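# Place the matching cover over the module on the yellow plate

## Task

Three covers stand in holders. Pick the one that is roughly 20 mm wider than the module on the yellow base plate, and set it down on that plate so it sits over the module. The other two covers must stay in their holders; removing either one is a failure. The covers have thin walls that flex even when squeezed gently, and anything more than the slightest dent in any cover is a failure. The cover must stay in place on its own once the robot lets go; it does not count if a gripper is still holding it there.

## Robot and tools

Robot: two 7-joint Kinova Gen3 arms, each with a Robotiq 2F-85 two-finger gripper. They are named left_arm and right_arm. left_arm's base is at about (+0.007, +0.295, 0) m, turned roughly 6.5 degrees about z. right_arm's base is at about (-0.025, -0.272, 0) m and is almost unrotated. The names do not tell you which side of a picture an arm appears on.

Frame: all poses use one scene frame. Its origin is on the table top midway between the bases, +x points out over the table, +z points up, and left_arm is on the +y side. The state line prints, for each arm, end_effector_position in metres and end_effector_quat_wxyz. That point lies midway between the pads when they are closed. Closed fingertips extend about 19 mm past it; open ones extend about 6 mm. The gripper's +z runs along the fingers and its y axis is the closing direction. The printed position can be a little wrong, and the error grows with reach.

execute_actions takes "actions", a list that is empty or holds exactly one item, plus an optional "pictures" boolean.
- Empty list: nothing is commanded; you get the state and camera images.
- Motion: {"rows": [...], "steps": n}. Use 1 to 15 rows and 3 to 15 steps (default 15). Each step lasts 1/30 s and applies one row. If there are fewer rows than steps, the last row repeats.
- Wait: {"steps": n}, no rows, n up to 300. It is counted from the previous result, and your reply time counts toward it.

Each row has exactly 20 numbers, even if one arm is not moving. The first 10 are left_arm and the last 10 are right_arm. Each arm's 10 numbers are:
- 7 absolute joint target angles in radians, in the same order and convention as the Joint positions line: waist, shoulder, upper arm roll, elbow, forearm roll, wrist pitch, wrist roll.
- gripper position, force_limit and speed, each from -1 to 1.

Joint ranges in radians: waist ±6.283, shoulder ±2.250, upper arm roll ±6.283, elbow ±2.580, forearm roll ±6.283, wrist pitch ±2.100, wrist roll ±6.283. The true ends may differ by up to 0.013. A call is refused, and nothing moves, if a target lies more than 0.013 beyond a range end and also farther out than that joint's last reported angle. A target beyond the real end is clipped to it, and "joint sent to its limit" is printed. That line may refer to an earlier action, and its absence does not prove there is more room.

Motion limits: each joint's target is kept near its measured angle. The lead is 0.304 rad for the first four joints and 0.266 rad for the last three. Any step that would move the hand more than 70 mm is scaled down. Joints are speed- and acceleration-limited and move in sync, so a big move may still be unfinished when the result arrives. The last 3 steps of every action run after its result is returned, while you are replying. Arms keep heading for the last row you sent until they settle or a step is HELD. A reversed command makes them stop together.

Gripper numbers:
- position: +1 is fully open (85 mm). The pads touch at about -0.8. -1 closes until something blocks the fingers.
- force_limit (force per pad on a 40 mm object, slow close): about 20 N at -1, 128 N at 0, 235 N at +1. Very thin objects may get less.
- speed: about 20 mm/s at -1, 85 at 0, 150 at +1. Closing fast adds up to about 5 N (at 0) or 12 N (at +1).

Because the covers dent easily, close slowly with a low force_limit. A new force_limit or speed only takes effect when position changes by at least 0.01. To grip more gently, open first and then close again. To leave a gripper alone, repeat its previous three numbers; a 0 there is a real command. As the fingers close, the tips move about 13 mm away from the wrist, so leave that much clearance above a surface. If a held object slips or gives way, the fingers close again automatically, except after a grip at force_limit -1.

Result lines:
- object_status: 0 moving, 1 blocked while opening, 2 blocked while closing (a grip), 3 reached the target or pads together. Any new position resets it to 0 for a moment.
- position_measured is in counts: 3 is open, about 78 is 60 mm, 130 is 40 mm, 180 is 20 mm, 230 is pads touching.
- Joint positions and Joint velocities list one block per arm, in rad and rad/s.
- "joint command not followed" means the clearance check changed joint targets; the rest of the row still ran.
- HELD marks steps on which your row was partly or fully not sent.
- A torque fault stops that arm for 10 s and drops the rest of the call. Load limits are 49.1 N m for the first four joints and 30.9 N m for the wrist joints, including the weight of anything held.
- MOTOR HOT appears from 60 °C. At 75 °C an OVER-TEMPERATURE FAULT makes the arm sag until it cools. Holding loads heats motors, even while you think.

zoom_image: camera (cam_high, cam_left_wrist or cam_right_wrist) and region [x0, y0, x1, y1] in pixels of that camera's latest image. Each image is 504x504 and a region can be at most 504 by 504. cam_high is fixed, high at about (1.27, 0.60, 1.19) m, looking down at the table. Each wrist camera rides on its hand. Calibration K, distortion and T_world_to_cam are provided and may be off by a few mm or degrees.

read_manual only returns licence text. finished_scene takes the current scene number, cannot be undone, and reports whether the task succeeded. Always reply with a tool call.

Avoid: hitting the arms together or pressing them into each other, pushing hard, dropping or slamming the cover, knocking anything off the table, disturbing the two wrong covers, and squeezing hard enough to dent a cover. Loose objects may occasionally get a brief push from outside. Fast, smooth motion is preferred.

Each tool is called as name(argument=value, ...), one argument or row to a line, values as JSON.

## Session

I'll start by looking at the scene.

execute_actions(
  actions=[],
)

Scene clock: 0.00 s of 7600.00 s.
left_arm: end_effector_position=(+0.6997, +0.2173, +0.3188) position_measured=3 object_status=3 end_effector_quat_wxyz=(+0.278, +0.498, +0.763, -0.305) | right_arm: end_effector_position=(+0.5342, -0.4904, +0.2201) position_measured=3 object_status=3 end_effector_quat_wxyz=(-0.476, -0.241, +0.647, -0.544)
Joint positions: left_arm=[-0.26   1.045  0.503  0.505  0.419  1.601  0.322] | right_arm=[-0.245  1.36   0.274  0.817  1.088  1.898  2.054]
Joint velocities: left_arm=[-0.001 -0.001  0.    -0.    -0.    -0.001  0.001] | right_arm=[ 0.001 -0.001  0.001 -0.    -0.     0.     0.   ]

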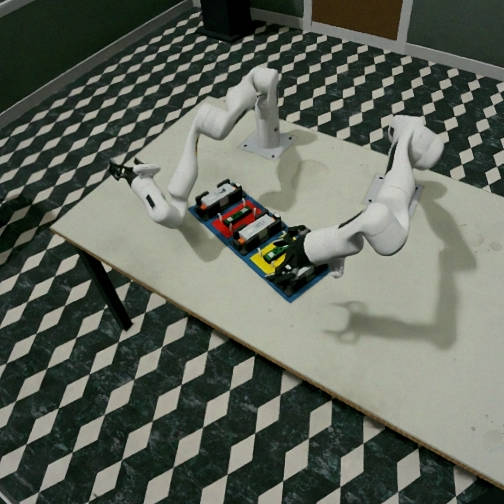

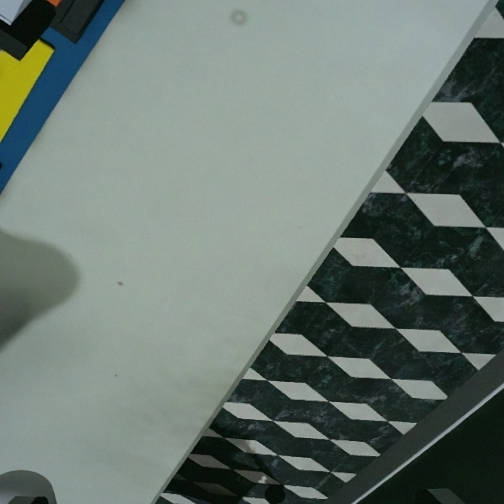

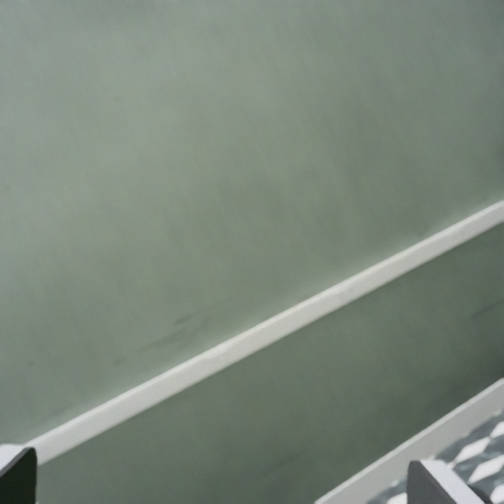

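zoom_image(
  camera="cam_high",
  region=[170, 160, 350, 320],
)

Region (170, 160, 350, 320) of cam_high's 504x504 image, scaled by 2.800, with more detail than that image has.

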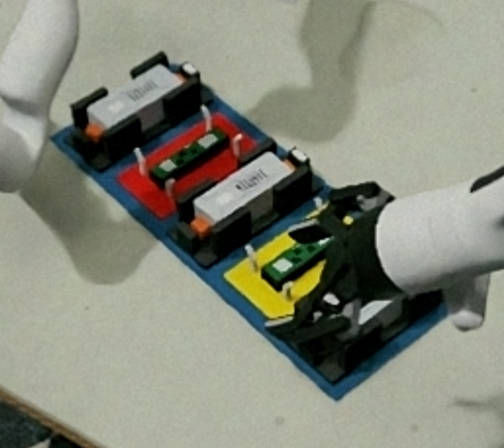

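zoom_image(
  camera="cam_high",
  region=[185, 170, 295, 260],
)

zoom_image(
  camera="cam_left_wrist",
  region=[0, 0, 200, 200],
)

Region (185, 170, 295, 260) of cam_high's 504x504 image, scaled by 4.582, with more detail than that image has; it fills the top 412 rows of this view, and the rest is white.

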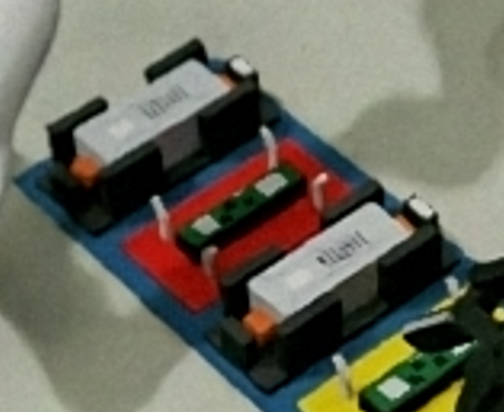

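Region (0, 0, 200, 200) of cam_left_wrist's 504x504 image, scaled by 2.520.

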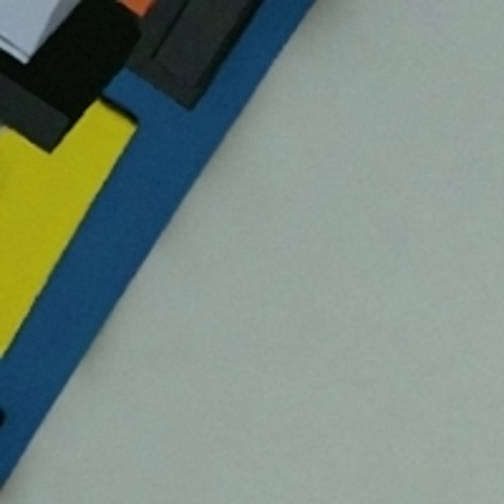

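execute_actions(
  actions=[
    {"rows": [[0.524, 0.374, 0.0, 1.246, 0.0, 1.522, -1.446, 1, -1, 0, -0.209, 0.406, 0.0, 1.279, 0.0, 1.456, 1.085, 1, -1, 0]], "steps": 15},
  ],
)

execute_actions(
  actions=[
    {"steps": 60},
  ],
  pictures=true,
)

Scene clock: 5.47 s of 7600.00 s.
left_arm: end_effector_position=(+0.6183, +0.1699, +0.3103) position_measured=3 object_status=3 end_effector_quat_wxyz=(+0.127, +0.701, +0.695, -0.099) | right_arm: end_effector_position=(+0.5050, -0.4389, +0.1683) position_measured=3 object_status=3 end_effector_quat_wxyz=(-0.302, -0.262, +0.824, -0.401)
Joint positions: left_arm=[0.037 0.751 0.216 0.795 0.17  1.544 0.069] | right_arm=[-0.217  1.044  0.06   1.118  0.818  1.629  1.784]
Joint velocities: left_arm=[ 0.95  -0.946 -0.906  0.96  -0.74  -0.108 -0.847] | right_arm=[ 0.044 -1.135 -0.433  0.907 -1.018 -0.915 -1.014]
Steps of this call (steps 1 to 90: nothing new was sent; then 2.07 s passed at rest; steps 91 to 102: the first 12 steps of this action). Readings (joint positions | what the end effector reports):
91: left_arm=[-0.259 1.044 0.502 0.506 0.419 1.601 0.321] | right_arm=[-0.245 1.359 0.273 0.818 1.088 1.897 2.053] | left_arm position_measured=3 object_status=3 | right_arm position_measured=3 object_status=3
92: left_arm=[-0.253 1.038 0.496 0.512 0.414 1.599 0.317] | right_arm=[-0.244 1.352 0.268 0.824 1.083 1.893 2.049] | left_arm position_measured=3 object_status=3 | right_arm position_measured=3 object_status=3
94: left_arm=[-0.224 1.008 0.469 0.539 0.390 1.592 0.294] | right_arm=[-0.240 1.321 0.245 0.852 1.061 1.869 2.026] | left_arm position_measured=3 object_status=3 | right_arm position_measured=3 object_status=3
98: left_arm=[-0.101 0.887 0.352 0.658 0.287 1.564 0.190] | right_arm=[-0.226 1.196 0.144 0.973 0.955 1.763 1.921] | left_arm position_measured=3 object_status=3 | right_arm position_measured=3 object_status=3
102: the state above

Scene clock: 7.47 s of 7600.00 s.
left_arm: end_effector_position=(+0.4263, +0.0856, +0.3497) position_measured=3 object_status=3 end_effector_quat_wxyz=(-0.000, +0.990, -0.142, -0.000) | right_arm: end_effector_position=(+0.4490, -0.2012, +0.3242) position_measured=3 object_status=3 end_effector_quat_wxyz=(+0.000, +0.142, +0.990, +0.000)
Joint positions: left_arm=[ 0.524  0.374  0.     1.246  0.     1.522 -1.446] | right_arm=[-0.209  0.406  0.     1.279  0.     1.456  1.085]
Joint velocities: left_arm=[ 0.     0.    -0.     0.003 -0.     0.    -0.001] | right_arm=[ 0.001  0.    -0.001 -0.001  0.     0.     0.   ]
Kept back: nothing.
Steps of this call (steps 1 to 3: the last 3 steps of your previous action; steps 4 to 60: the robot went on to your last target). Readings (joint positions | what the end effector reports):
1: left_arm=[0.068 0.721 0.188 0.826 0.147 1.540 0.041] | right_arm=[-0.216 1.006 0.047 1.146 0.784 1.601 1.750] | left_arm position_measured=3 object_status=3 | right_arm position_measured=3 object_status=3
2: left_arm=[0.097 0.692 0.164 0.856 0.128 1.538 0.015] | right_arm=[-0.214 0.969 0.037 1.170 0.751 1.576 1.717] | left_arm position_measured=3 object_status=3 | right_arm position_measured=3 object_status=3
4: left_arm=[0.150 0.638 0.129 0.910 0.100 1.534 -0.033] | right_arm=[-0.213 0.899 0.023 1.208 0.688 1.536 1.655] | left_arm position_measured=3 object_status=3 | right_arm position_measured=3 object_status=3
8: left_arm=[0.251 0.552 0.085 1.009 0.066 1.530 -0.122] | right_arm=[-0.211 0.772 0.011 1.245 0.576 1.494 1.542] | left_arm position_measured=3 object_status=3 | right_arm position_measured=3 object_status=3
60: the state above
All arms were judged still, so your last target was given up. Only a new action makes them travel on or press farther. Fingers that are still opening or closing keep moving.
camera_calibration (this result's frames):
cam_left_wrist: T_world_to_cam=[[-0.286997, -0.956813, 0.0462838, 0.182943], [-0.957824, 0.285905, -0.0288282, 0.457937], [0.0143504, -0.0526053, -0.998512, 0.496256], [0, 0, 0, 1]] pos_world=[0.484006, 0.0702211, 0.500252]
cam_right_wrist: T_world_to_cam=[[0.21934, 0.974572, 0.0458191, 0.070328], [0.975645, -0.219231, -0.00744824, -0.422585], [0.00278612, 0.0463368, -0.998922, 0.477322], [0, 0, 0, 1]] pos_world=[0.395538, -0.183301, 0.470438]

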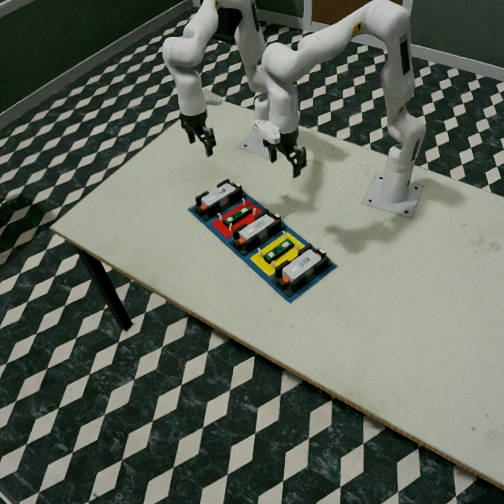

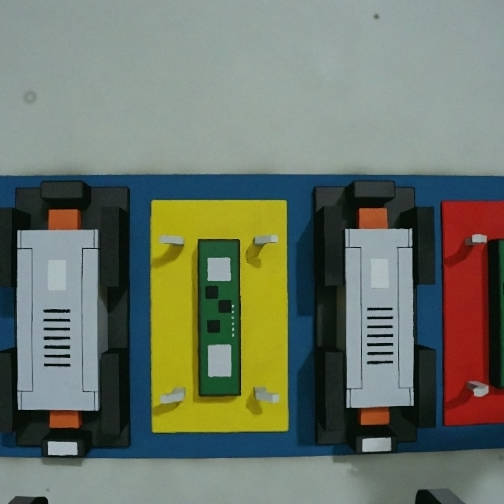

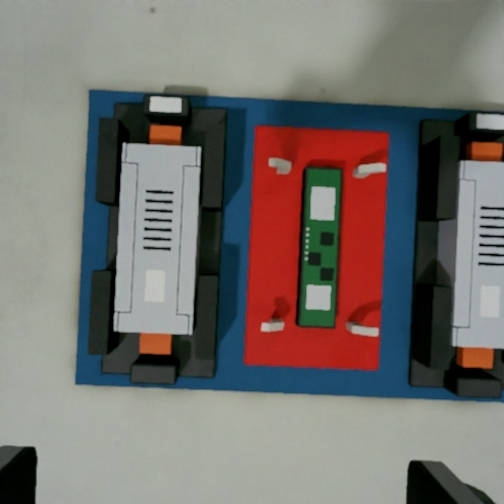

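zoom_image(
  camera="cam_left_wrist",
  region=[0, 170, 300, 470],
)

zoom_image(
  camera="cam_left_wrist",
  region=[150, 190, 450, 460],
)

zoom_image(
  camera="cam_right_wrist",
  region=[70, 85, 400, 395],
)

Region (0, 170, 300, 470) of cam_left_wrist's 504x504 image, scaled by 1.680.

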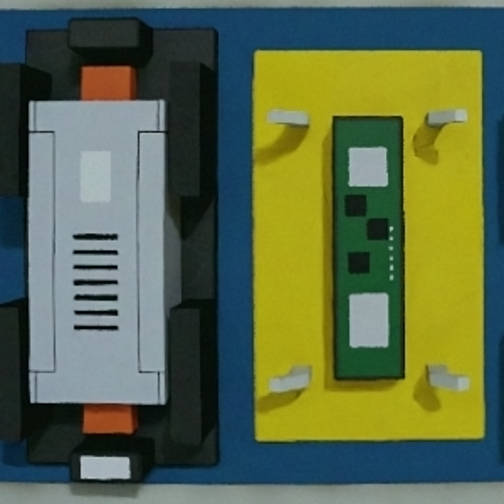

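Region (150, 190, 450, 460) of cam_left_wrist's 504x504 image, scaled by 1.680; it fills the top 454 rows of this view, and the rest is white.

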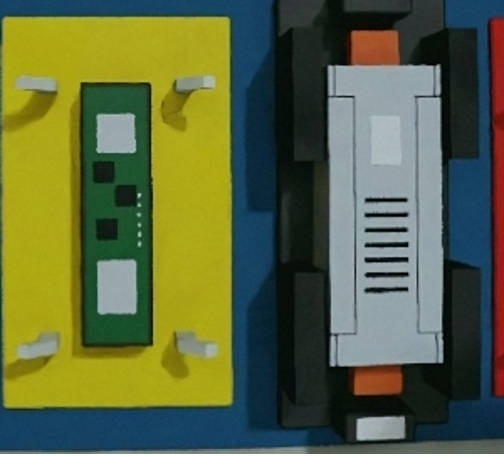

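Region (70, 85, 400, 395) of cam_right_wrist's 504x504 image, scaled by 1.527; it fills the top 473 rows of this view, and the rest is white.

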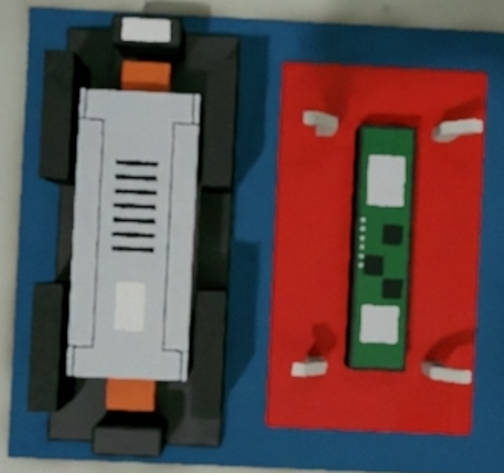

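execute_actions(
  actions=[
    {"rows": [[-0.2, 0.374, 0.0, 1.246, 0.0, 1.522, -1.446, 1, -1, 0, -0.1953, 0.445, 0.0, 1.9157, 0.0, 0.7809, 1.1192, 0.5, -1, 0]], "steps": 15},
  ],
)

execute_actions(
  actions=[
    {"steps": 30},
  ],
  pictures=true,
)

Scene clock: 13.73 s of 7600.00 s.
left_arm: end_effector_position=(+0.4645, +0.1926, +0.3496) position_measured=3 object_status=3 end_effector_quat_wxyz=(+0.000, +1.000, -0.021, -0.000) | right_arm: end_effector_position=(+0.4176, -0.2118, +0.2301) position_measured=64 object_status=0 end_effector_quat_wxyz=(-0.028, +0.135, +0.990, -0.009)
Joint positions: left_arm=[ 0.28   0.374  0.001  1.246  0.     1.522 -1.446] | right_arm=[-0.2    0.432  0.     1.551  0.     1.217  1.108]
Joint velocities: left_arm=[-0.771  0.    -0.     0.    -0.001  0.     0.001] | right_arm=[ 0.019  0.055 -0.     0.946  0.001 -0.829  0.047]
Steps of this call (steps 1 to 90: nothing new was sent; then 2.87 s passed at rest; steps 91 to 102: the first 12 steps of this action). Readings (joint positions | what the end effector reports):
91: left_arm=[0.522 0.374 0.000 1.246 0.000 1.522 -1.446] | right_arm=[-0.209 0.406 -0.000 1.280 -0.000 1.455 1.085] | left_arm position_measured=3 object_status=3 | right_arm position_measured=3 object_status=0
92: left_arm=[0.516 0.374 0.002 1.246 0.001 1.522 -1.446] | right_arm=[-0.209 0.406 -0.000 1.285 -0.000 1.451 1.086] | left_arm position_measured=3 object_status=3 | right_arm position_measured=4 object_status=0
94: left_arm=[0.486 0.374 0.003 1.246 0.001 1.522 -1.446] | right_arm=[-0.207 0.409 -0.000 1.312 -0.000 1.427 1.089] | left_arm position_measured=3 object_status=3 | right_arm position_measured=15 object_status=0
98: left_arm=[0.383 0.374 0.001 1.246 0.000 1.522 -1.446] | right_arm=[-0.203 0.422 0.000 1.425 0.000 1.328 1.100] | left_arm position_measured=3 object_status=3 | right_arm position_measured=43 object_status=0
102: the state above

Scene clock: 14.73 s of 7600.00 s.
left_arm: end_effector_position=(+0.4599, +0.4152, +0.3497) position_measured=3 object_status=3 end_effector_quat_wxyz=(-0.000, +0.976, +0.217, -0.000) | right_arm: end_effector_position=(+0.3750, -0.2219, +0.1300) position_measured=66 object_status=3 end_effector_quat_wxyz=(-0.000, +0.132, +0.991, -0.000)
Joint positions: left_arm=[-0.199  0.374 -0.     1.246 -0.     1.522 -1.446] | right_arm=[-0.195  0.445  0.     1.916  0.     0.781  1.119]
Joint velocities: left_arm=[-0.007 -0.001 -0.001 -0.001  0.     0.001 -0.   ] | right_arm=[-0.001 -0.001 -0.001 -0.002  0.001  0.     0.002]
Kept back: nothing.
Steps of this call (steps 1 to 3: the last 3 steps of your previous action; steps 4 to 30: the robot went on to your last target). Readings (joint positions | what the end effector reports):
1: left_arm=[0.254 0.374 0.001 1.246 0.000 1.522 -1.446] | right_arm=[-0.199 0.434 0.000 1.583 0.000 1.189 1.110] | left_arm position_measured=3 object_status=3 | right_arm position_measured=65 object_status=0
2: left_arm=[0.228 0.374 0.001 1.246 0.000 1.522 -1.446] | right_arm=[-0.199 0.435 0.000 1.614 0.000 1.161 1.111] | left_arm position_measured=3 object_status=3 | right_arm position_measured=66 object_status=0
4: left_arm=[0.177 0.375 0.000 1.246 0.000 1.522 -1.446] | right_arm=[-0.198 0.438 0.000 1.678 0.000 1.105 1.113] | left_arm position_measured=3 object_status=3 | right_arm position_measured=66 object_status=0
8: left_arm=[0.074 0.375 0.000 1.246 0.000 1.522 -1.446] | right_arm=[-0.196 0.442 0.000 1.807 0.000 0.960 1.116] | left_arm position_measured=3 object_status=3 | right_arm position_measured=66 object_status=0
30: the state above
camera_calibration (this result's frames):
cam_left_wrist: T_world_to_cam=[[0.418129, -0.907211, 0.0462317, 0.163139], [-0.907246, -0.419613, -0.028815, 0.66551], [0.0455407, -0.0298951, -0.998515, 0.489333], [0, 0, 0, 1]] pos_world=[0.513283, 0.441887, 0.500241]
cam_right_wrist: T_world_to_cam=[[0.199344, 0.978869, 0.0455701, 0.124132], [0.979929, -0.199187, -0.00800343, -0.353459], [0.00124265, 0.0462509, -0.998929, 0.285021], [0, 0, 0, 1]] pos_world=[0.321265, -0.205096, 0.27623]

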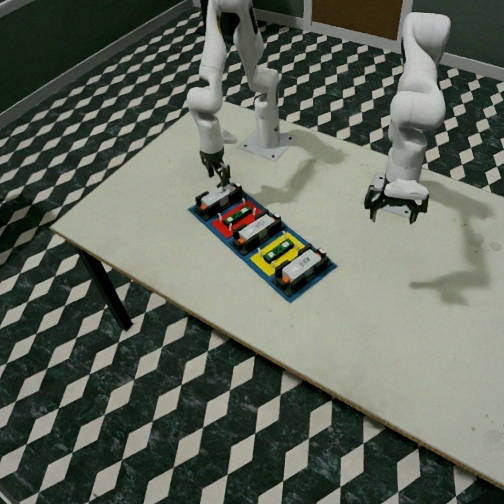

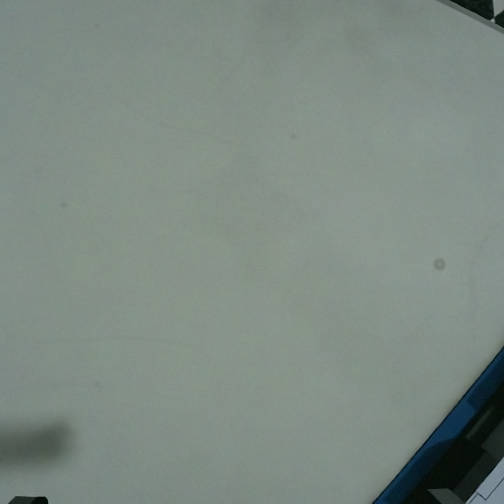

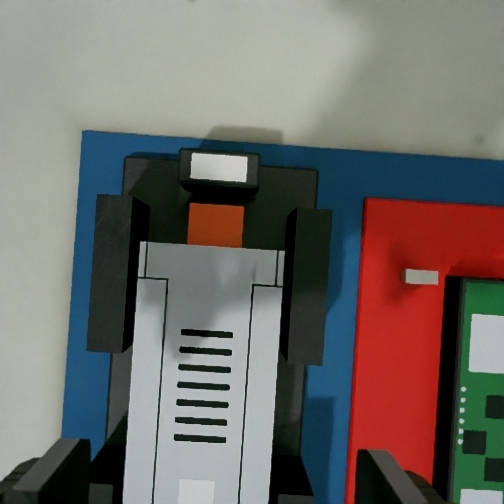

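zoom_image(
  camera="cam_right_wrist",
  region=[60, 130, 360, 380],
)

zoom_image(
  camera="cam_right_wrist",
  region=[0, 340, 440, 504],
)

Region (60, 130, 360, 380) of cam_right_wrist's 504x504 image, scaled by 1.680.

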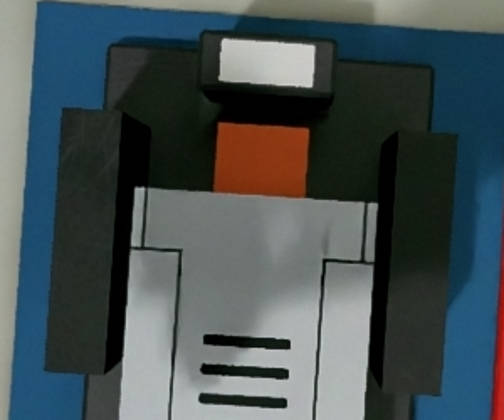

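Region (0, 340, 440, 504) of cam_right_wrist's 504x504 image, scaled by 1.145; it fills the top 188 rows of this view, and the rest is white.

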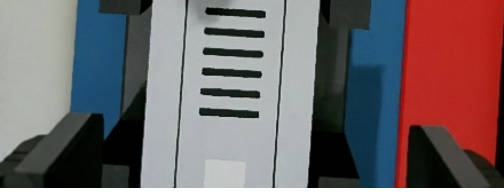

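zoom_image(
  camera="cam_right_wrist",
  region=[30, 420, 130, 504],
)

zoom_image(
  camera="cam_right_wrist",
  region=[330, 420, 430, 504],
)

Region (30, 420, 130, 504) of cam_right_wrist's 504x504 image, scaled by 5.040; it fills the top 423 rows of this view, and the rest is white.

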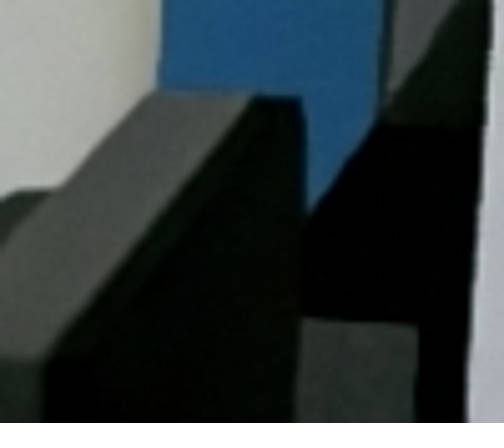

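Region (330, 420, 430, 504) of cam_right_wrist's 504x504 image, scaled by 5.040; it fills the top 423 rows of this view, and the rest is white.

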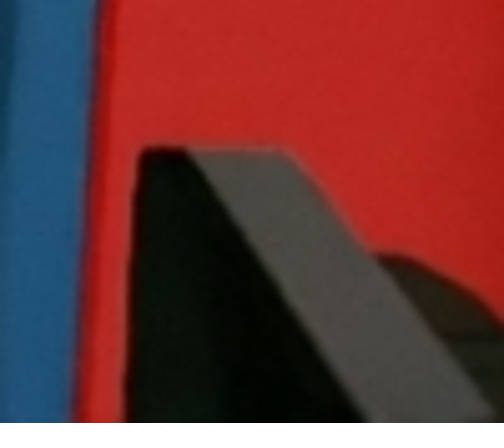

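execute_actions(
  actions=[
    {"rows": [[-0.2, 0.374, 0.0, 1.246, 0.0, 1.522, -1.446, 1, -1, 0, -0.1761, 0.5545, 0.0, 1.9858, 0.0, 0.6013, 1.1245, 0.5, -1, 0]], "steps": 15},
  ],
)

execute_actions(
  actions=[
    {"steps": 12},
  ],
  pictures=true,
)

Scene clock: 17.40 s of 7600.00 s.
left_arm: end_effector_position=(+0.4598, +0.4155, +0.3497) position_measured=3 object_status=3 end_effector_quat_wxyz=(+0.000, +0.976, +0.218, -0.000) | right_arm: end_effector_position=(+0.3736, -0.2297, +0.0736) position_measured=66 object_status=3 end_effector_quat_wxyz=(+0.001, +0.138, +0.990, +0.000)
Joint positions: left_arm=[-0.2    0.374  0.     1.246  0.     1.522 -1.446] | right_arm=[-0.177  0.551  0.     1.985  0.     0.603  1.124]
Joint velocities: left_arm=[ 0.001  0.    -0.001 -0.002 -0.    -0.001 -0.   ] | right_arm=[ 0.006  0.033 -0.002  0.008 -0.001 -0.023 -0.001]
Steps of this call (steps 1 to 15: the robot went on to your last target; steps 16 to 68: nothing new was sent; steps 69 to 80: the first 12 steps of this action). Readings (joint positions | what the end effector reports):
69: left_arm=[-0.200 0.374 0.000 1.246 0.000 1.522 -1.446] | right_arm=[-0.195 0.446 -0.000 1.916 -0.000 0.780 1.119] | left_arm position_measured=3 object_status=3 | right_arm position_measured=66 object_status=3
70: left_arm=[-0.200 0.374 0.000 1.246 0.000 1.522 -1.446] | right_arm=[-0.194 0.453 -0.000 1.919 -0.000 0.771 1.119] | left_arm position_measured=3 object_status=3 | right_arm position_measured=66 object_status=3
72: left_arm=[-0.200 0.374 0.000 1.246 0.000 1.522 -1.446] | right_arm=[-0.188 0.483 -0.000 1.936 -0.000 0.727 1.121] | left_arm position_measured=3 object_status=3 | right_arm position_measured=66 object_status=3
76: left_arm=[-0.200 0.374 0.000 1.246 0.000 1.522 -1.446] | right_arm=[-0.178 0.542 0.000 1.978 0.000 0.621 1.124] | left_arm position_measured=3 object_status=3 | right_arm position_measured=66 object_status=3
80: the state above

Scene clock: 17.80 s of 7600.00 s.
left_arm: end_effector_position=(+0.4598, +0.4155, +0.3497) position_measured=3 object_status=3 end_effector_quat_wxyz=(+0.000, +0.976, +0.218, -0.000) | right_arm: end_effector_position=(+0.3729, -0.2301, +0.0720) position_measured=66 object_status=3 end_effector_quat_wxyz=(+0.000, +0.139, +0.990, +0.000)
Joint positions: left_arm=[-0.2    0.374  0.     1.246  0.     1.522 -1.446] | right_arm=[-0.176  0.554  0.     1.986  0.     0.601  1.124]
Joint velocities: left_arm=[ 0.    -0.001 -0.    -0.001  0.    -0.002  0.001] | right_arm=[ 0.001  0.001 -0.001  0.    -0.    -0.     0.   ]
Kept back: nothing.
Steps of this call (steps 1 to 3: the last 3 steps of your previous action; steps 4 to 12: the robot went on to your last target). Readings (joint positions | what the end effector reports):
1: left_arm=[-0.200 0.374 0.000 1.246 0.000 1.522 -1.446] | right_arm=[-0.177 0.552 0.000 1.985 0.000 0.602 1.124] | left_arm position_measured=3 object_status=3 | right_arm position_measured=66 object_status=3
2: left_arm=[-0.200 0.374 0.000 1.246 0.000 1.522 -1.446] | right_arm=[-0.177 0.552 0.000 1.986 0.000 0.602 1.124] | left_arm position_measured=3 object_status=3 | right_arm position_measured=66 object_status=3
4: left_arm=[-0.200 0.374 0.000 1.246 -0.000 1.522 -1.446] | right_arm=[-0.176 0.553 0.000 1.986 0.000 0.602 1.124] | left_arm position_measured=3 object_status=3 | right_arm position_measured=66 object_status=3
8: left_arm=[-0.200 0.374 0.000 1.246 0.000 1.522 -1.446] | right_arm=[-0.176 0.554 0.000 1.986 0.000 0.601 1.124] | left_arm position_measured=3 object_status=3 | right_arm position_measured=66 object_status=3
12: the state above
camera_calibration (this result's frames):
cam_left_wrist: T_world_to_cam=[[0.41877, -0.906912, 0.0462838, 0.163021], [-0.906947, -0.420258, -0.0288283, 0.665699], [0.0455958, -0.0299045, -0.998512, 0.489335], [0, 0, 0, 1]] pos_world=[0.513173, 0.442244, 0.500252]
cam_right_wrist: T_world_to_cam=[[0.212906, 0.976008, 0.045606, 0.129479], [0.977071, -0.212768, -0.00791302, -0.35559], [0.00198034, 0.046245, -0.998928, 0.227223], [0, 0, 0, 1]] pos_world=[0.319419, -0.212539, 0.218261]

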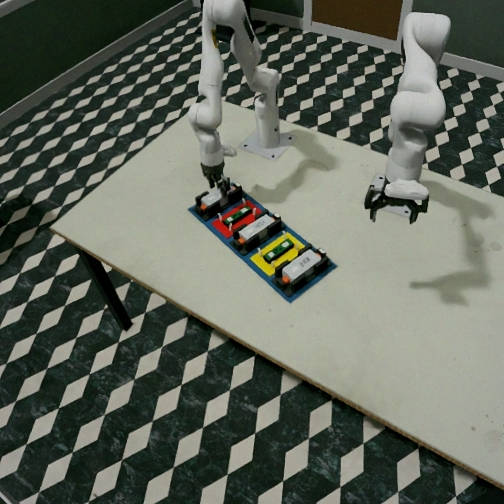

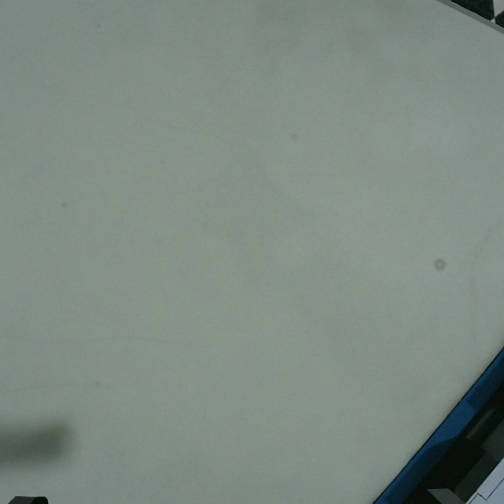

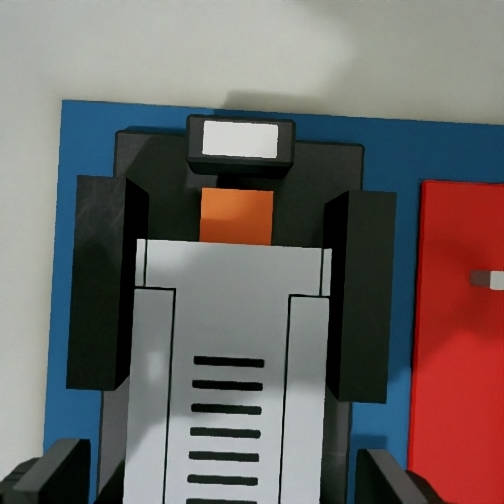

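execute_actions(
  actions=[
    {"rows": [[-0.2, 0.374, 0.0, 1.246, 0.0, 1.522, -1.446, 1, -1, 0, -0.1761, 0.6324, 0.0, 2.0094, 0.0, 0.4998, 1.1245, 0.5, -1, 0]], "steps": 15},
  ],
)

execute_actions(
  actions=[
    {"steps": 8},
  ],
  pictures=true,
)

Scene clock: 19.03 s of 7600.00 s.
left_arm: end_effector_position=(+0.4598, +0.4155, +0.3497) position_measured=3 object_status=3 end_effector_quat_wxyz=(+0.000, +0.976, +0.218, -0.000) | right_arm: end_effector_position=(+0.3734, -0.2300, +0.0380) position_measured=66 object_status=3 end_effector_quat_wxyz=(+0.001, +0.139, +0.990, +0.000)
Joint positions: left_arm=[-0.2    0.374 -0.     1.246 -0.     1.522 -1.446] | right_arm=[-0.176  0.63  -0.     2.009  0.     0.501  1.124]
Joint velocities: left_arm=[-0.001 -0.001  0.001  0.    -0.     0.     0.   ] | right_arm=[-0.     0.023  0.     0.004  0.001 -0.01   0.   ]
Steps of this call (steps 1 to 15: the robot went on to your last target; steps 16 to 25: nothing new was sent; steps 26 to 37: the first 12 steps of this action). Readings (joint positions | what the end effector reports):
26: left_arm=[-0.200 0.374 0.000 1.246 0.000 1.522 -1.446] | right_arm=[-0.176 0.556 0.000 1.986 -0.000 0.600 1.125] | left_arm position_measured=3 object_status=3 | right_arm position_measured=66 object_status=3
27: left_arm=[-0.200 0.374 0.000 1.246 0.000 1.522 -1.446] | right_arm=[-0.176 0.563 0.000 1.987 -0.000 0.594 1.125] | left_arm position_measured=3 object_status=3 | right_arm position_measured=66 object_status=3
29: left_arm=[-0.200 0.374 0.000 1.246 0.000 1.522 -1.446] | right_arm=[-0.176 0.591 0.000 1.995 -0.000 0.560 1.124] | left_arm position_measured=3 object_status=3 | right_arm position_measured=66 object_status=3
33: left_arm=[-0.200 0.374 -0.000 1.246 0.000 1.522 -1.446] | right_arm=[-0.176 0.626 -0.000 2.008 0.000 0.506 1.125] | left_arm position_measured=3 object_status=3 | right_arm position_measured=66 object_status=3
37: the state above

Scene clock: 19.30 s of 7600.00 s.
left_arm: end_effector_position=(+0.4598, +0.4155, +0.3497) position_measured=3 object_status=3 end_effector_quat_wxyz=(+0.000, +0.976, +0.218, -0.000) | right_arm: end_effector_position=(+0.3729, -0.2301, +0.0371) position_measured=66 object_status=3 end_effector_quat_wxyz=(+0.000, +0.139, +0.990, +0.000)
Joint positions: left_arm=[-0.2    0.374 -0.     1.246  0.     1.522 -1.446] | right_arm=[-0.176  0.632 -0.     2.009  0.     0.5    1.125]
Joint velocities: left_arm=[ 0.001 -0.    -0.     0.001 -0.    -0.001  0.002] | right_arm=[-0.001  0.001 -0.     0.003 -0.    -0.    -0.001]
Kept back: nothing.
Steps of this call (steps 1 to 3: the last 3 steps of your previous action; steps 4 to 8: the robot went on to your last target). Readings (joint positions | what the end effector reports):
1: left_arm=[-0.200 0.374 0.000 1.246 0.000 1.522 -1.446] | right_arm=[-0.176 0.631 -0.000 2.009 0.000 0.500 1.125] | left_arm position_measured=3 object_status=3 | right_arm position_measured=66 object_status=3
2: left_arm=[-0.200 0.374 0.000 1.246 0.000 1.522 -1.446] | right_arm=[-0.176 0.631 -0.000 2.009 0.000 0.500 1.125] | left_arm position_measured=3 object_status=3 | right_arm position_measured=66 object_status=3
4: left_arm=[-0.200 0.374 0.000 1.246 0.000 1.522 -1.446] | right_arm=[-0.176 0.632 -0.000 2.009 0.000 0.500 1.124] | left_arm position_measured=3 object_status=3 | right_arm position_measured=66 object_status=3
8: the state above
camera_calibration (this result's frames):
cam_left_wrist: T_world_to_cam=[[0.418771, -0.906912, 0.0462837, 0.163021], [-0.906947, -0.420258, -0.0288283, 0.665699], [0.0455958, -0.0299044, -0.998512, 0.489335], [0, 0, 0, 1]] pos_world=[0.513173, 0.442244, 0.500253]
cam_right_wrist: T_world_to_cam=[[0.21292, 0.976003, 0.0456413, 0.131069], [0.977067, -0.212786, -0.00782826, -0.355883], [0.00207144, 0.0462614, -0.998927, 0.192263], [0, 0, 0, 1]] pos_world=[0.319416, -0.212546, 0.183289]

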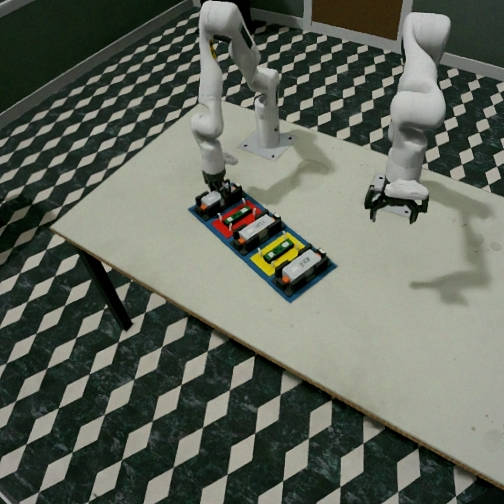

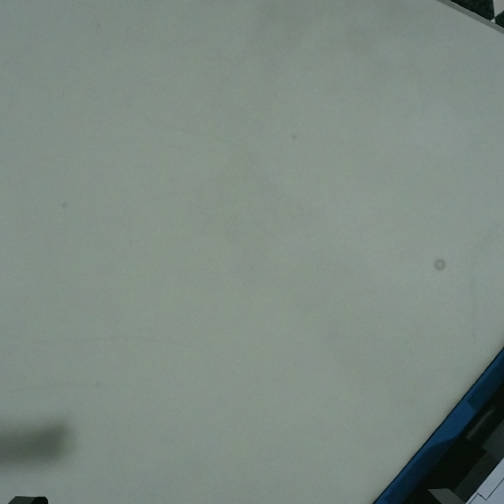

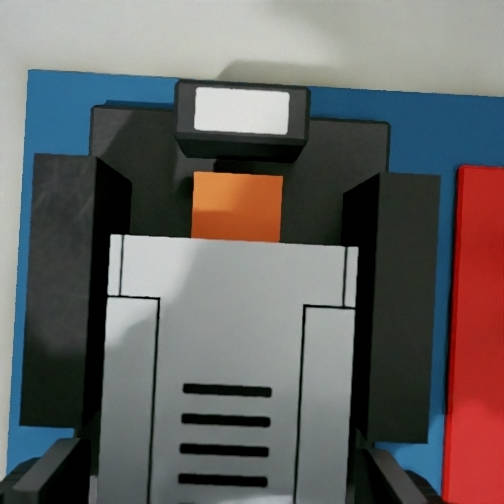

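execute_actions(
  actions=[
    {"rows": [[-0.2, 0.374, 0.0, 1.246, 0.0, 1.522, -1.446, 1, -1, 0, -0.1761, 0.6324, 0.0, 2.0094, 0.0, 0.4998, 1.1245, -1, -1, -1]], "steps": 15},
  ],
)

execute_actions(
  actions=[
    {"steps": 20},
  ],
  pictures=true,
)

Scene clock: 20.00 s of 7600.00 s.
left_arm: end_effector_position=(+0.4598, +0.4155, +0.3497) position_measured=3 object_status=3 end_effector_quat_wxyz=(+0.000, +0.976, +0.218, -0.000) | right_arm: end_effector_position=(+0.3729, -0.2301, +0.0370) position_measured=83 object_status=0 end_effector_quat_wxyz=(-0.000, +0.139, +0.990, -0.000)
Joint positions: left_arm=[-0.2    0.374  0.     1.246  0.     1.522 -1.446] | right_arm=[-0.176  0.632  0.     2.009  0.     0.5    1.124]
Joint velocities: left_arm=[-0.    -0.001  0.001 -0.001  0.     0.001  0.001] | right_arm=[-0.001 -0.002 -0.001 -0.    -0.     0.001  0.002]
Steps of this call (steps 1 to 9: the robot went on to your last target; steps 10 to 21: the first 12 steps of this action). Readings (joint positions | what the end effector reports):
10: left_arm=[-0.200 0.374 0.000 1.246 0.000 1.522 -1.446] | right_arm=[-0.176 0.632 0.000 2.009 -0.000 0.500 1.125] | left_arm position_measured=3 object_status=3 | right_arm position_measured=66 object_status=0
11: left_arm=[-0.200 0.374 0.000 1.246 0.000 1.522 -1.446] | right_arm=[-0.176 0.632 0.000 2.009 -0.000 0.500 1.125] | left_arm position_measured=3 object_status=3 | right_arm position_measured=67 object_status=0
13: left_arm=[-0.200 0.374 0.000 1.246 0.000 1.522 -1.446] | right_arm=[-0.176 0.632 0.000 2.009 0.000 0.500 1.124] | left_arm position_measured=3 object_status=3 | right_arm position_measured=69 object_status=0
17: left_arm=[-0.200 0.374 0.000 1.246 0.000 1.522 -1.446] | right_arm=[-0.176 0.632 0.000 2.009 -0.000 0.500 1.125] | left_arm position_measured=3 object_status=3 | right_arm position_measured=76 object_status=0
21: the state above

Scene clock: 20.67 s of 7600.00 s.
left_arm: end_effector_position=(+0.4598, +0.4155, +0.3497) position_measured=3 object_status=3 end_effector_quat_wxyz=(+0.000, +0.976, +0.218, -0.000) | right_arm: end_effector_position=(+0.3729, -0.2302, +0.0373) position_measured=110 object_status=0 end_effector_quat_wxyz=(+0.000, +0.139, +0.990, +0.000)
Joint positions: left_arm=[-0.2    0.374  0.     1.246  0.     1.522 -1.446] | right_arm=[-0.176  0.632  0.     2.009 -0.     0.5    1.124]
Joint velocities: left_arm=[-0.001  0.001  0.     0.001 -0.    -0.001  0.   ] | right_arm=[-0.001  0.001  0.002  0.001  0.    -0.     0.001]
Kept back: nothing.
Steps of this call (steps 1 to 3: the last 3 steps of your previous action; steps 4 to 15: the robot went on to your last target; steps 16 to 20: nothing new was sent). Readings (joint positions | what the end effector reports):
1: left_arm=[-0.200 0.374 0.000 1.246 0.000 1.522 -1.446] | right_arm=[-0.176 0.632 0.000 2.009 0.000 0.500 1.125] | left_arm position_measured=3 object_status=3 | right_arm position_measured=85 object_status=0
2: left_arm=[-0.200 0.374 0.000 1.246 0.000 1.522 -1.446] | right_arm=[-0.176 0.632 0.000 2.009 0.000 0.500 1.125] | left_arm position_measured=3 object_status=3 | right_arm position_measured=86 object_status=0
4: left_arm=[-0.200 0.374 -0.000 1.246 0.000 1.522 -1.446] | right_arm=[-0.176 0.632 0.000 2.009 0.000 0.500 1.124] | left_arm position_measured=3 object_status=3 | right_arm position_measured=90 object_status=0
8: left_arm=[-0.200 0.374 0.000 1.246 0.000 1.522 -1.446] | right_arm=[-0.176 0.632 0.000 2.009 -0.000 0.500 1.125] | left_arm position_measured=3 object_status=3 | right_arm position_measured=97 object_status=0
20: the state above
All arms were judged still, so your last target was given up. Only a new action makes them travel on or press farther. Fingers that are still opening or closing keep moving.
camera_calibration (this result's frames):
cam_left_wrist: T_world_to_cam=[[0.418771, -0.906912, 0.0462837, 0.163021], [-0.906947, -0.420258, -0.0288283, 0.665699], [0.0455958, -0.0299044, -0.998512, 0.489335], [0, 0, 0, 1]] pos_world=[0.513173, 0.442244, 0.500253]
cam_right_wrist: T_world_to_cam=[[0.21331, 0.975914, 0.0457162, 0.130943], [0.976982, -0.213184, -0.00767825, -0.355962], [0.00225266, 0.0463018, -0.998925, 0.192457], [0, 0, 0, 1]] pos_world=[0.319403, -0.212586, 0.183531]

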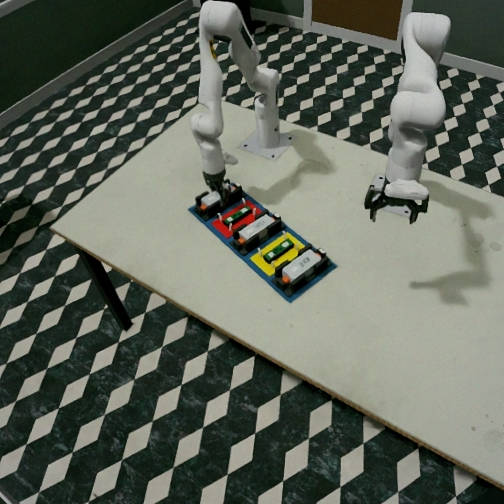

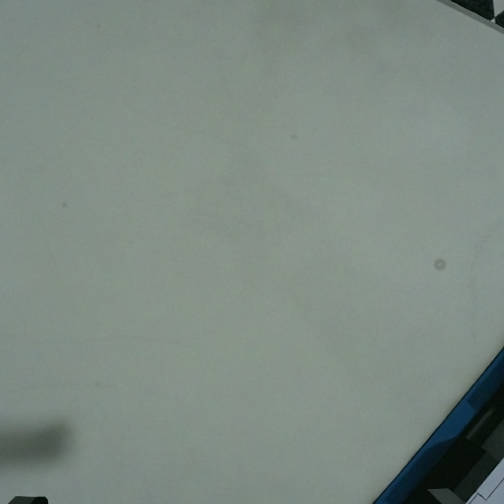

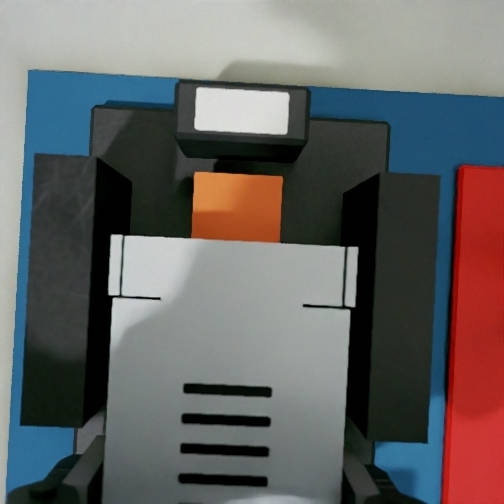

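execute_actions(
  actions=[
    {"steps": 3},
  ],
)

Scene clock: 20.77 s of 7600.00 s.
left_arm: end_effector_position=(+0.4598, +0.4155, +0.3497) position_measured=3 object_status=3 end_effector_quat_wxyz=(+0.000, +0.976, +0.218, -0.000) | right_arm: end_effector_position=(+0.3729, -0.2302, +0.0373) position_measured=110 object_status=2 end_effector_quat_wxyz=(+0.000, +0.139, +0.990, +0.000)
Joint positions: left_arm=[-0.2    0.374  0.     1.246  0.     1.522 -1.446] | right_arm=[-0.176  0.632  0.     2.009 -0.     0.5    1.124]
Joint velocities: left_arm=[ 0.     0.     0.     0.002  0.     0.    -0.001] | right_arm=[-0.001  0.    -0.001  0.002  0.     0.     0.001]
Kept back: nothing.
Steps of this call (steps 1 to 3: nothing new was sent). Readings (joint positions | what the end effector reports):
1: left_arm=[-0.200 0.374 0.000 1.246 0.000 1.522 -1.446] | right_arm=[-0.176 0.632 0.000 2.009 -0.000 0.500 1.124] | left_arm position_measured=3 object_status=3 | right_arm position_measured=110 object_status=0
2: left_arm=[-0.200 0.374 0.000 1.246 0.000 1.522 -1.446] | right_arm=[-0.176 0.632 0.000 2.009 -0.000 0.500 1.124] | left_arm position_measured=3 object_status=3 | right_arm position_measured=110 object_status=2
3: the state above

execute_actions(
  actions=[
    {"rows": [
[-0.2, 0.374, 0.0, 1.246, 0.0, 1.522, -1.446, 1, -1, 0, -0.1761, 0.6311, 0.0, 2.0090, 0.0, 0.5015, 1.1245, -1, -1, -1],
[-0.2, 0.374, 0.0, 1.246, 0.0, 1.522, -1.446, 1, -1, 0, -0.1761, 0.6297, 0.0, 2.0086, 0.0, 0.5033, 1.1245, -1, -1, -1],
[-0.2, 0.374, 0.0, 1.246, 0.0, 1.522, -1.446, 1, -1, 0, -0.1761, 0.6284, 0.0, 2.0082, 0.0, 0.5050, 1.1245, -1, -1, -1],
[-0.2, 0.374, 0.0, 1.246, 0.0, 1.522, -1.446, 1, -1, 0, -0.1761, 0.6271, 0.0, 2.0078, 0.0, 0.5068, 1.1245, -1, -1, -1],
[-0.2, 0.374, 0.0, 1.246, 0.0, 1.522, -1.446, 1, -1, 0, -0.1761, 0.6257, 0.0, 2.0074, 0.0, 0.5085, 1.1245, -1, -1, -1],
[-0.2, 0.374, 0.0, 1.246, 0.0, 1.522, -1.446, 1, -1, 0, -0.1761, 0.6244, 0.0, 2.0070, 0.0, 0.5102, 1.1245, -1, -1, -1],
[-0.2, 0.374, 0.0, 1.246, 0.0, 1.522, -1.446, 1, -1, 0, -0.1761, 0.6231, 0.0, 2.0066, 0.0, 0.5120, 1.1245, -1, -1, -1],
[-0.2, 0.374, 0.0, 1.246, 0.0, 1.522, -1.446, 1, -1, 0, -0.1761, 0.6217, 0.0, 2.0062, 0.0, 0.5137, 1.1245, -1, -1, -1],
[-0.2, 0.374, 0.0, 1.246, 0.0, 1.522, -1.446, 1, -1, 0, -0.1761, 0.6204, 0.0, 2.0058, 0.0, 0.5155, 1.1245, -1, -1, -1],
[-0.2, 0.374, 0.0, 1.246, 0.0, 1.522, -1.446, 1, -1, 0, -0.1761, 0.6190, 0.0, 2.0054, 0.0, 0.5172, 1.1245, -1, -1, -1],
[-0.2, 0.374, 0.0, 1.246, 0.0, 1.522, -1.446, 1, -1, 0, -0.1761, 0.6177, 0.0, 2.0050, 0.0, 0.5189, 1.1245, -1, -1, -1],
[-0.2, 0.374, 0.0, 1.246, 0.0, 1.522, -1.446, 1, -1, 0, -0.1761, 0.6164, 0.0, 2.0045, 0.0, 0.5207, 1.1245, -1, -1, -1],
[-0.2, 0.374, 0.0, 1.246, 0.0, 1.522, -1.446, 1, -1, 0, -0.1761, 0.6150, 0.0, 2.0041, 0.0, 0.5224, 1.1245, -1, -1, -1],
[-0.2, 0.374, 0.0, 1.246, 0.0, 1.522, -1.446, 1, -1, 0, -0.1761, 0.6146, 0.0, 2.0040, 0.0, 0.5230, 1.1245, -1, -1, -1]
], "steps": 15},
  ],
)

execute_actions(
  actions=[
    {"steps": 10},
  ],
  pictures=true,
)

Scene clock: 21.67 s of 7600.00 s.
left_arm: end_effector_position=(+0.4598, +0.4155, +0.3497) position_measured=3 object_status=3 end_effector_quat_wxyz=(+0.000, +0.976, +0.218, -0.000) | right_arm: end_effector_position=(+0.3722, -0.2300, +0.0402) position_measured=110 object_status=2 end_effector_quat_wxyz=(-0.002, +0.139, +0.990, -0.000)
Joint positions: left_arm=[-0.2    0.374  0.     1.246  0.     1.522 -1.446] | right_arm=[-0.176  0.626 -0.     2.006 -0.001  0.514  1.124]
Joint velocities: left_arm=[-0.    -0.    -0.     0.001 -0.    -0.001 -0.   ] | right_arm=[-0.001 -0.034 -0.    -0.012 -0.001  0.053  0.   ]
Steps of this call (steps 1 to 15: nothing new was sent; steps 16 to 27: the first 12 steps of this action). Readings (joint positions | what the end effector reports):
16: left_arm=[-0.200 0.374 0.000 1.246 0.000 1.522 -1.446] | right_arm=[-0.176 0.631 0.000 2.009 -0.000 0.500 1.124] | left_arm position_measured=3 object_status=3 | right_arm position_measured=110 object_status=2
17: left_arm=[-0.200 0.374 0.000 1.246 0.000 1.522 -1.446] | right_arm=[-0.176 0.631 0.000 2.009 -0.000 0.501 1.124] | left_arm position_measured=3 object_status=3 | right_arm position_measured=110 object_status=2
19: left_arm=[-0.200 0.374 0.000 1.246 0.000 1.522 -1.446] | right_arm=[-0.176 0.631 -0.000 2.009 -0.000 0.502 1.124] | left_arm position_measured=3 object_status=3 | right_arm position_measured=110 object_status=2
23: left_arm=[-0.200 0.374 0.000 1.246 0.000 1.522 -1.446] | right_arm=[-0.176 0.630 -0.000 2.008 -0.001 0.507 1.124] | left_arm position_measured=3 object_status=3 | right_arm position_measured=110 object_status=2
27: the state above

Scene clock: 22.00 s of 7600.00 s.
left_arm: end_effector_position=(+0.4598, +0.4155, +0.3497) position_measured=3 object_status=3 end_effector_quat_wxyz=(+0.000, +0.976, +0.218, -0.000) | right_arm: end_effector_position=(+0.3720, -0.2300, +0.0419) position_measured=110 object_status=2 end_effector_quat_wxyz=(-0.002, +0.139, +0.990, -0.000)
Joint positions: left_arm=[-0.2    0.374  0.     1.246  0.     1.522 -1.446] | right_arm=[-0.176  0.622 -0.     2.005 -0.001  0.52   1.124]
Joint velocities: left_arm=[ 0.     0.    -0.001 -0.001 -0.     0.001  0.001] | right_arm=[ 0.     0.001 -0.     0.001 -0.001  0.001  0.   ]
Kept back: nothing.
Steps of this call (steps 1 to 3: the last 3 steps of your previous action; steps 4 to 10: the robot went on to your last target). Readings (joint positions | what the end effector reports):
1: left_arm=[-0.200 0.374 0.000 1.246 0.000 1.522 -1.446] | right_arm=[-0.176 0.625 -0.000 2.006 -0.001 0.515 1.124] | left_arm position_measured=3 object_status=3 | right_arm position_measured=110 object_status=2
2: left_arm=[-0.200 0.374 0.000 1.246 -0.000 1.522 -1.446] | right_arm=[-0.176 0.623 -0.000 2.005 -0.001 0.517 1.124] | left_arm position_measured=3 object_status=3 | right_arm position_measured=110 object_status=2
4: left_arm=[-0.200 0.374 0.000 1.246 0.000 1.522 -1.446] | right_arm=[-0.176 0.622 -0.000 2.005 -0.001 0.519 1.124] | left_arm position_measured=3 object_status=3 | right_arm position_measured=110 object_status=2
8: left_arm=[-0.200 0.374 0.000 1.246 0.000 1.522 -1.446] | right_arm=[-0.176 0.622 -0.000 2.005 -0.001 0.520 1.124] | left_arm position_measured=3 object_status=3 | right_arm position_measured=110 object_status=2
10: the state above
camera_calibration (this result's frames):
cam_left_wrist: T_world_to_cam=[[0.41877, -0.906912, 0.0462838, 0.163021], [-0.906947, -0.420258, -0.0288285, 0.665699], [0.0455961, -0.0299045, -0.998512, 0.489335], [0, 0, 0, 1]] pos_world=[0.513173, 0.442244, 0.500253]
cam_right_wrist: T_world_to_cam=[[0.214023, 0.975826, 0.0442416, 0.130517], [0.976824, -0.213661, -0.0128138, -0.354755], [-0.00305135, 0.0459587, -0.998939, 0.198945], [0, 0, 0, 1]] pos_world=[0.319207, -0.212302, 0.188414]

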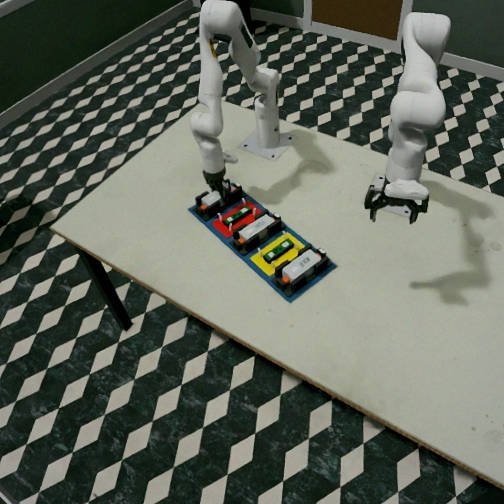

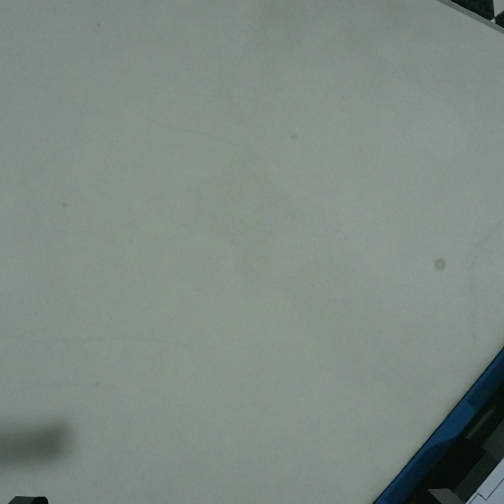

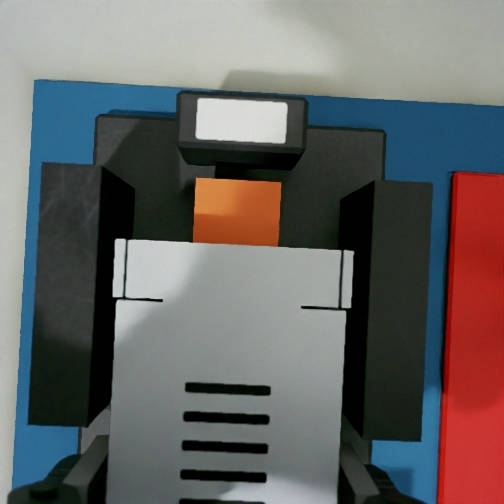

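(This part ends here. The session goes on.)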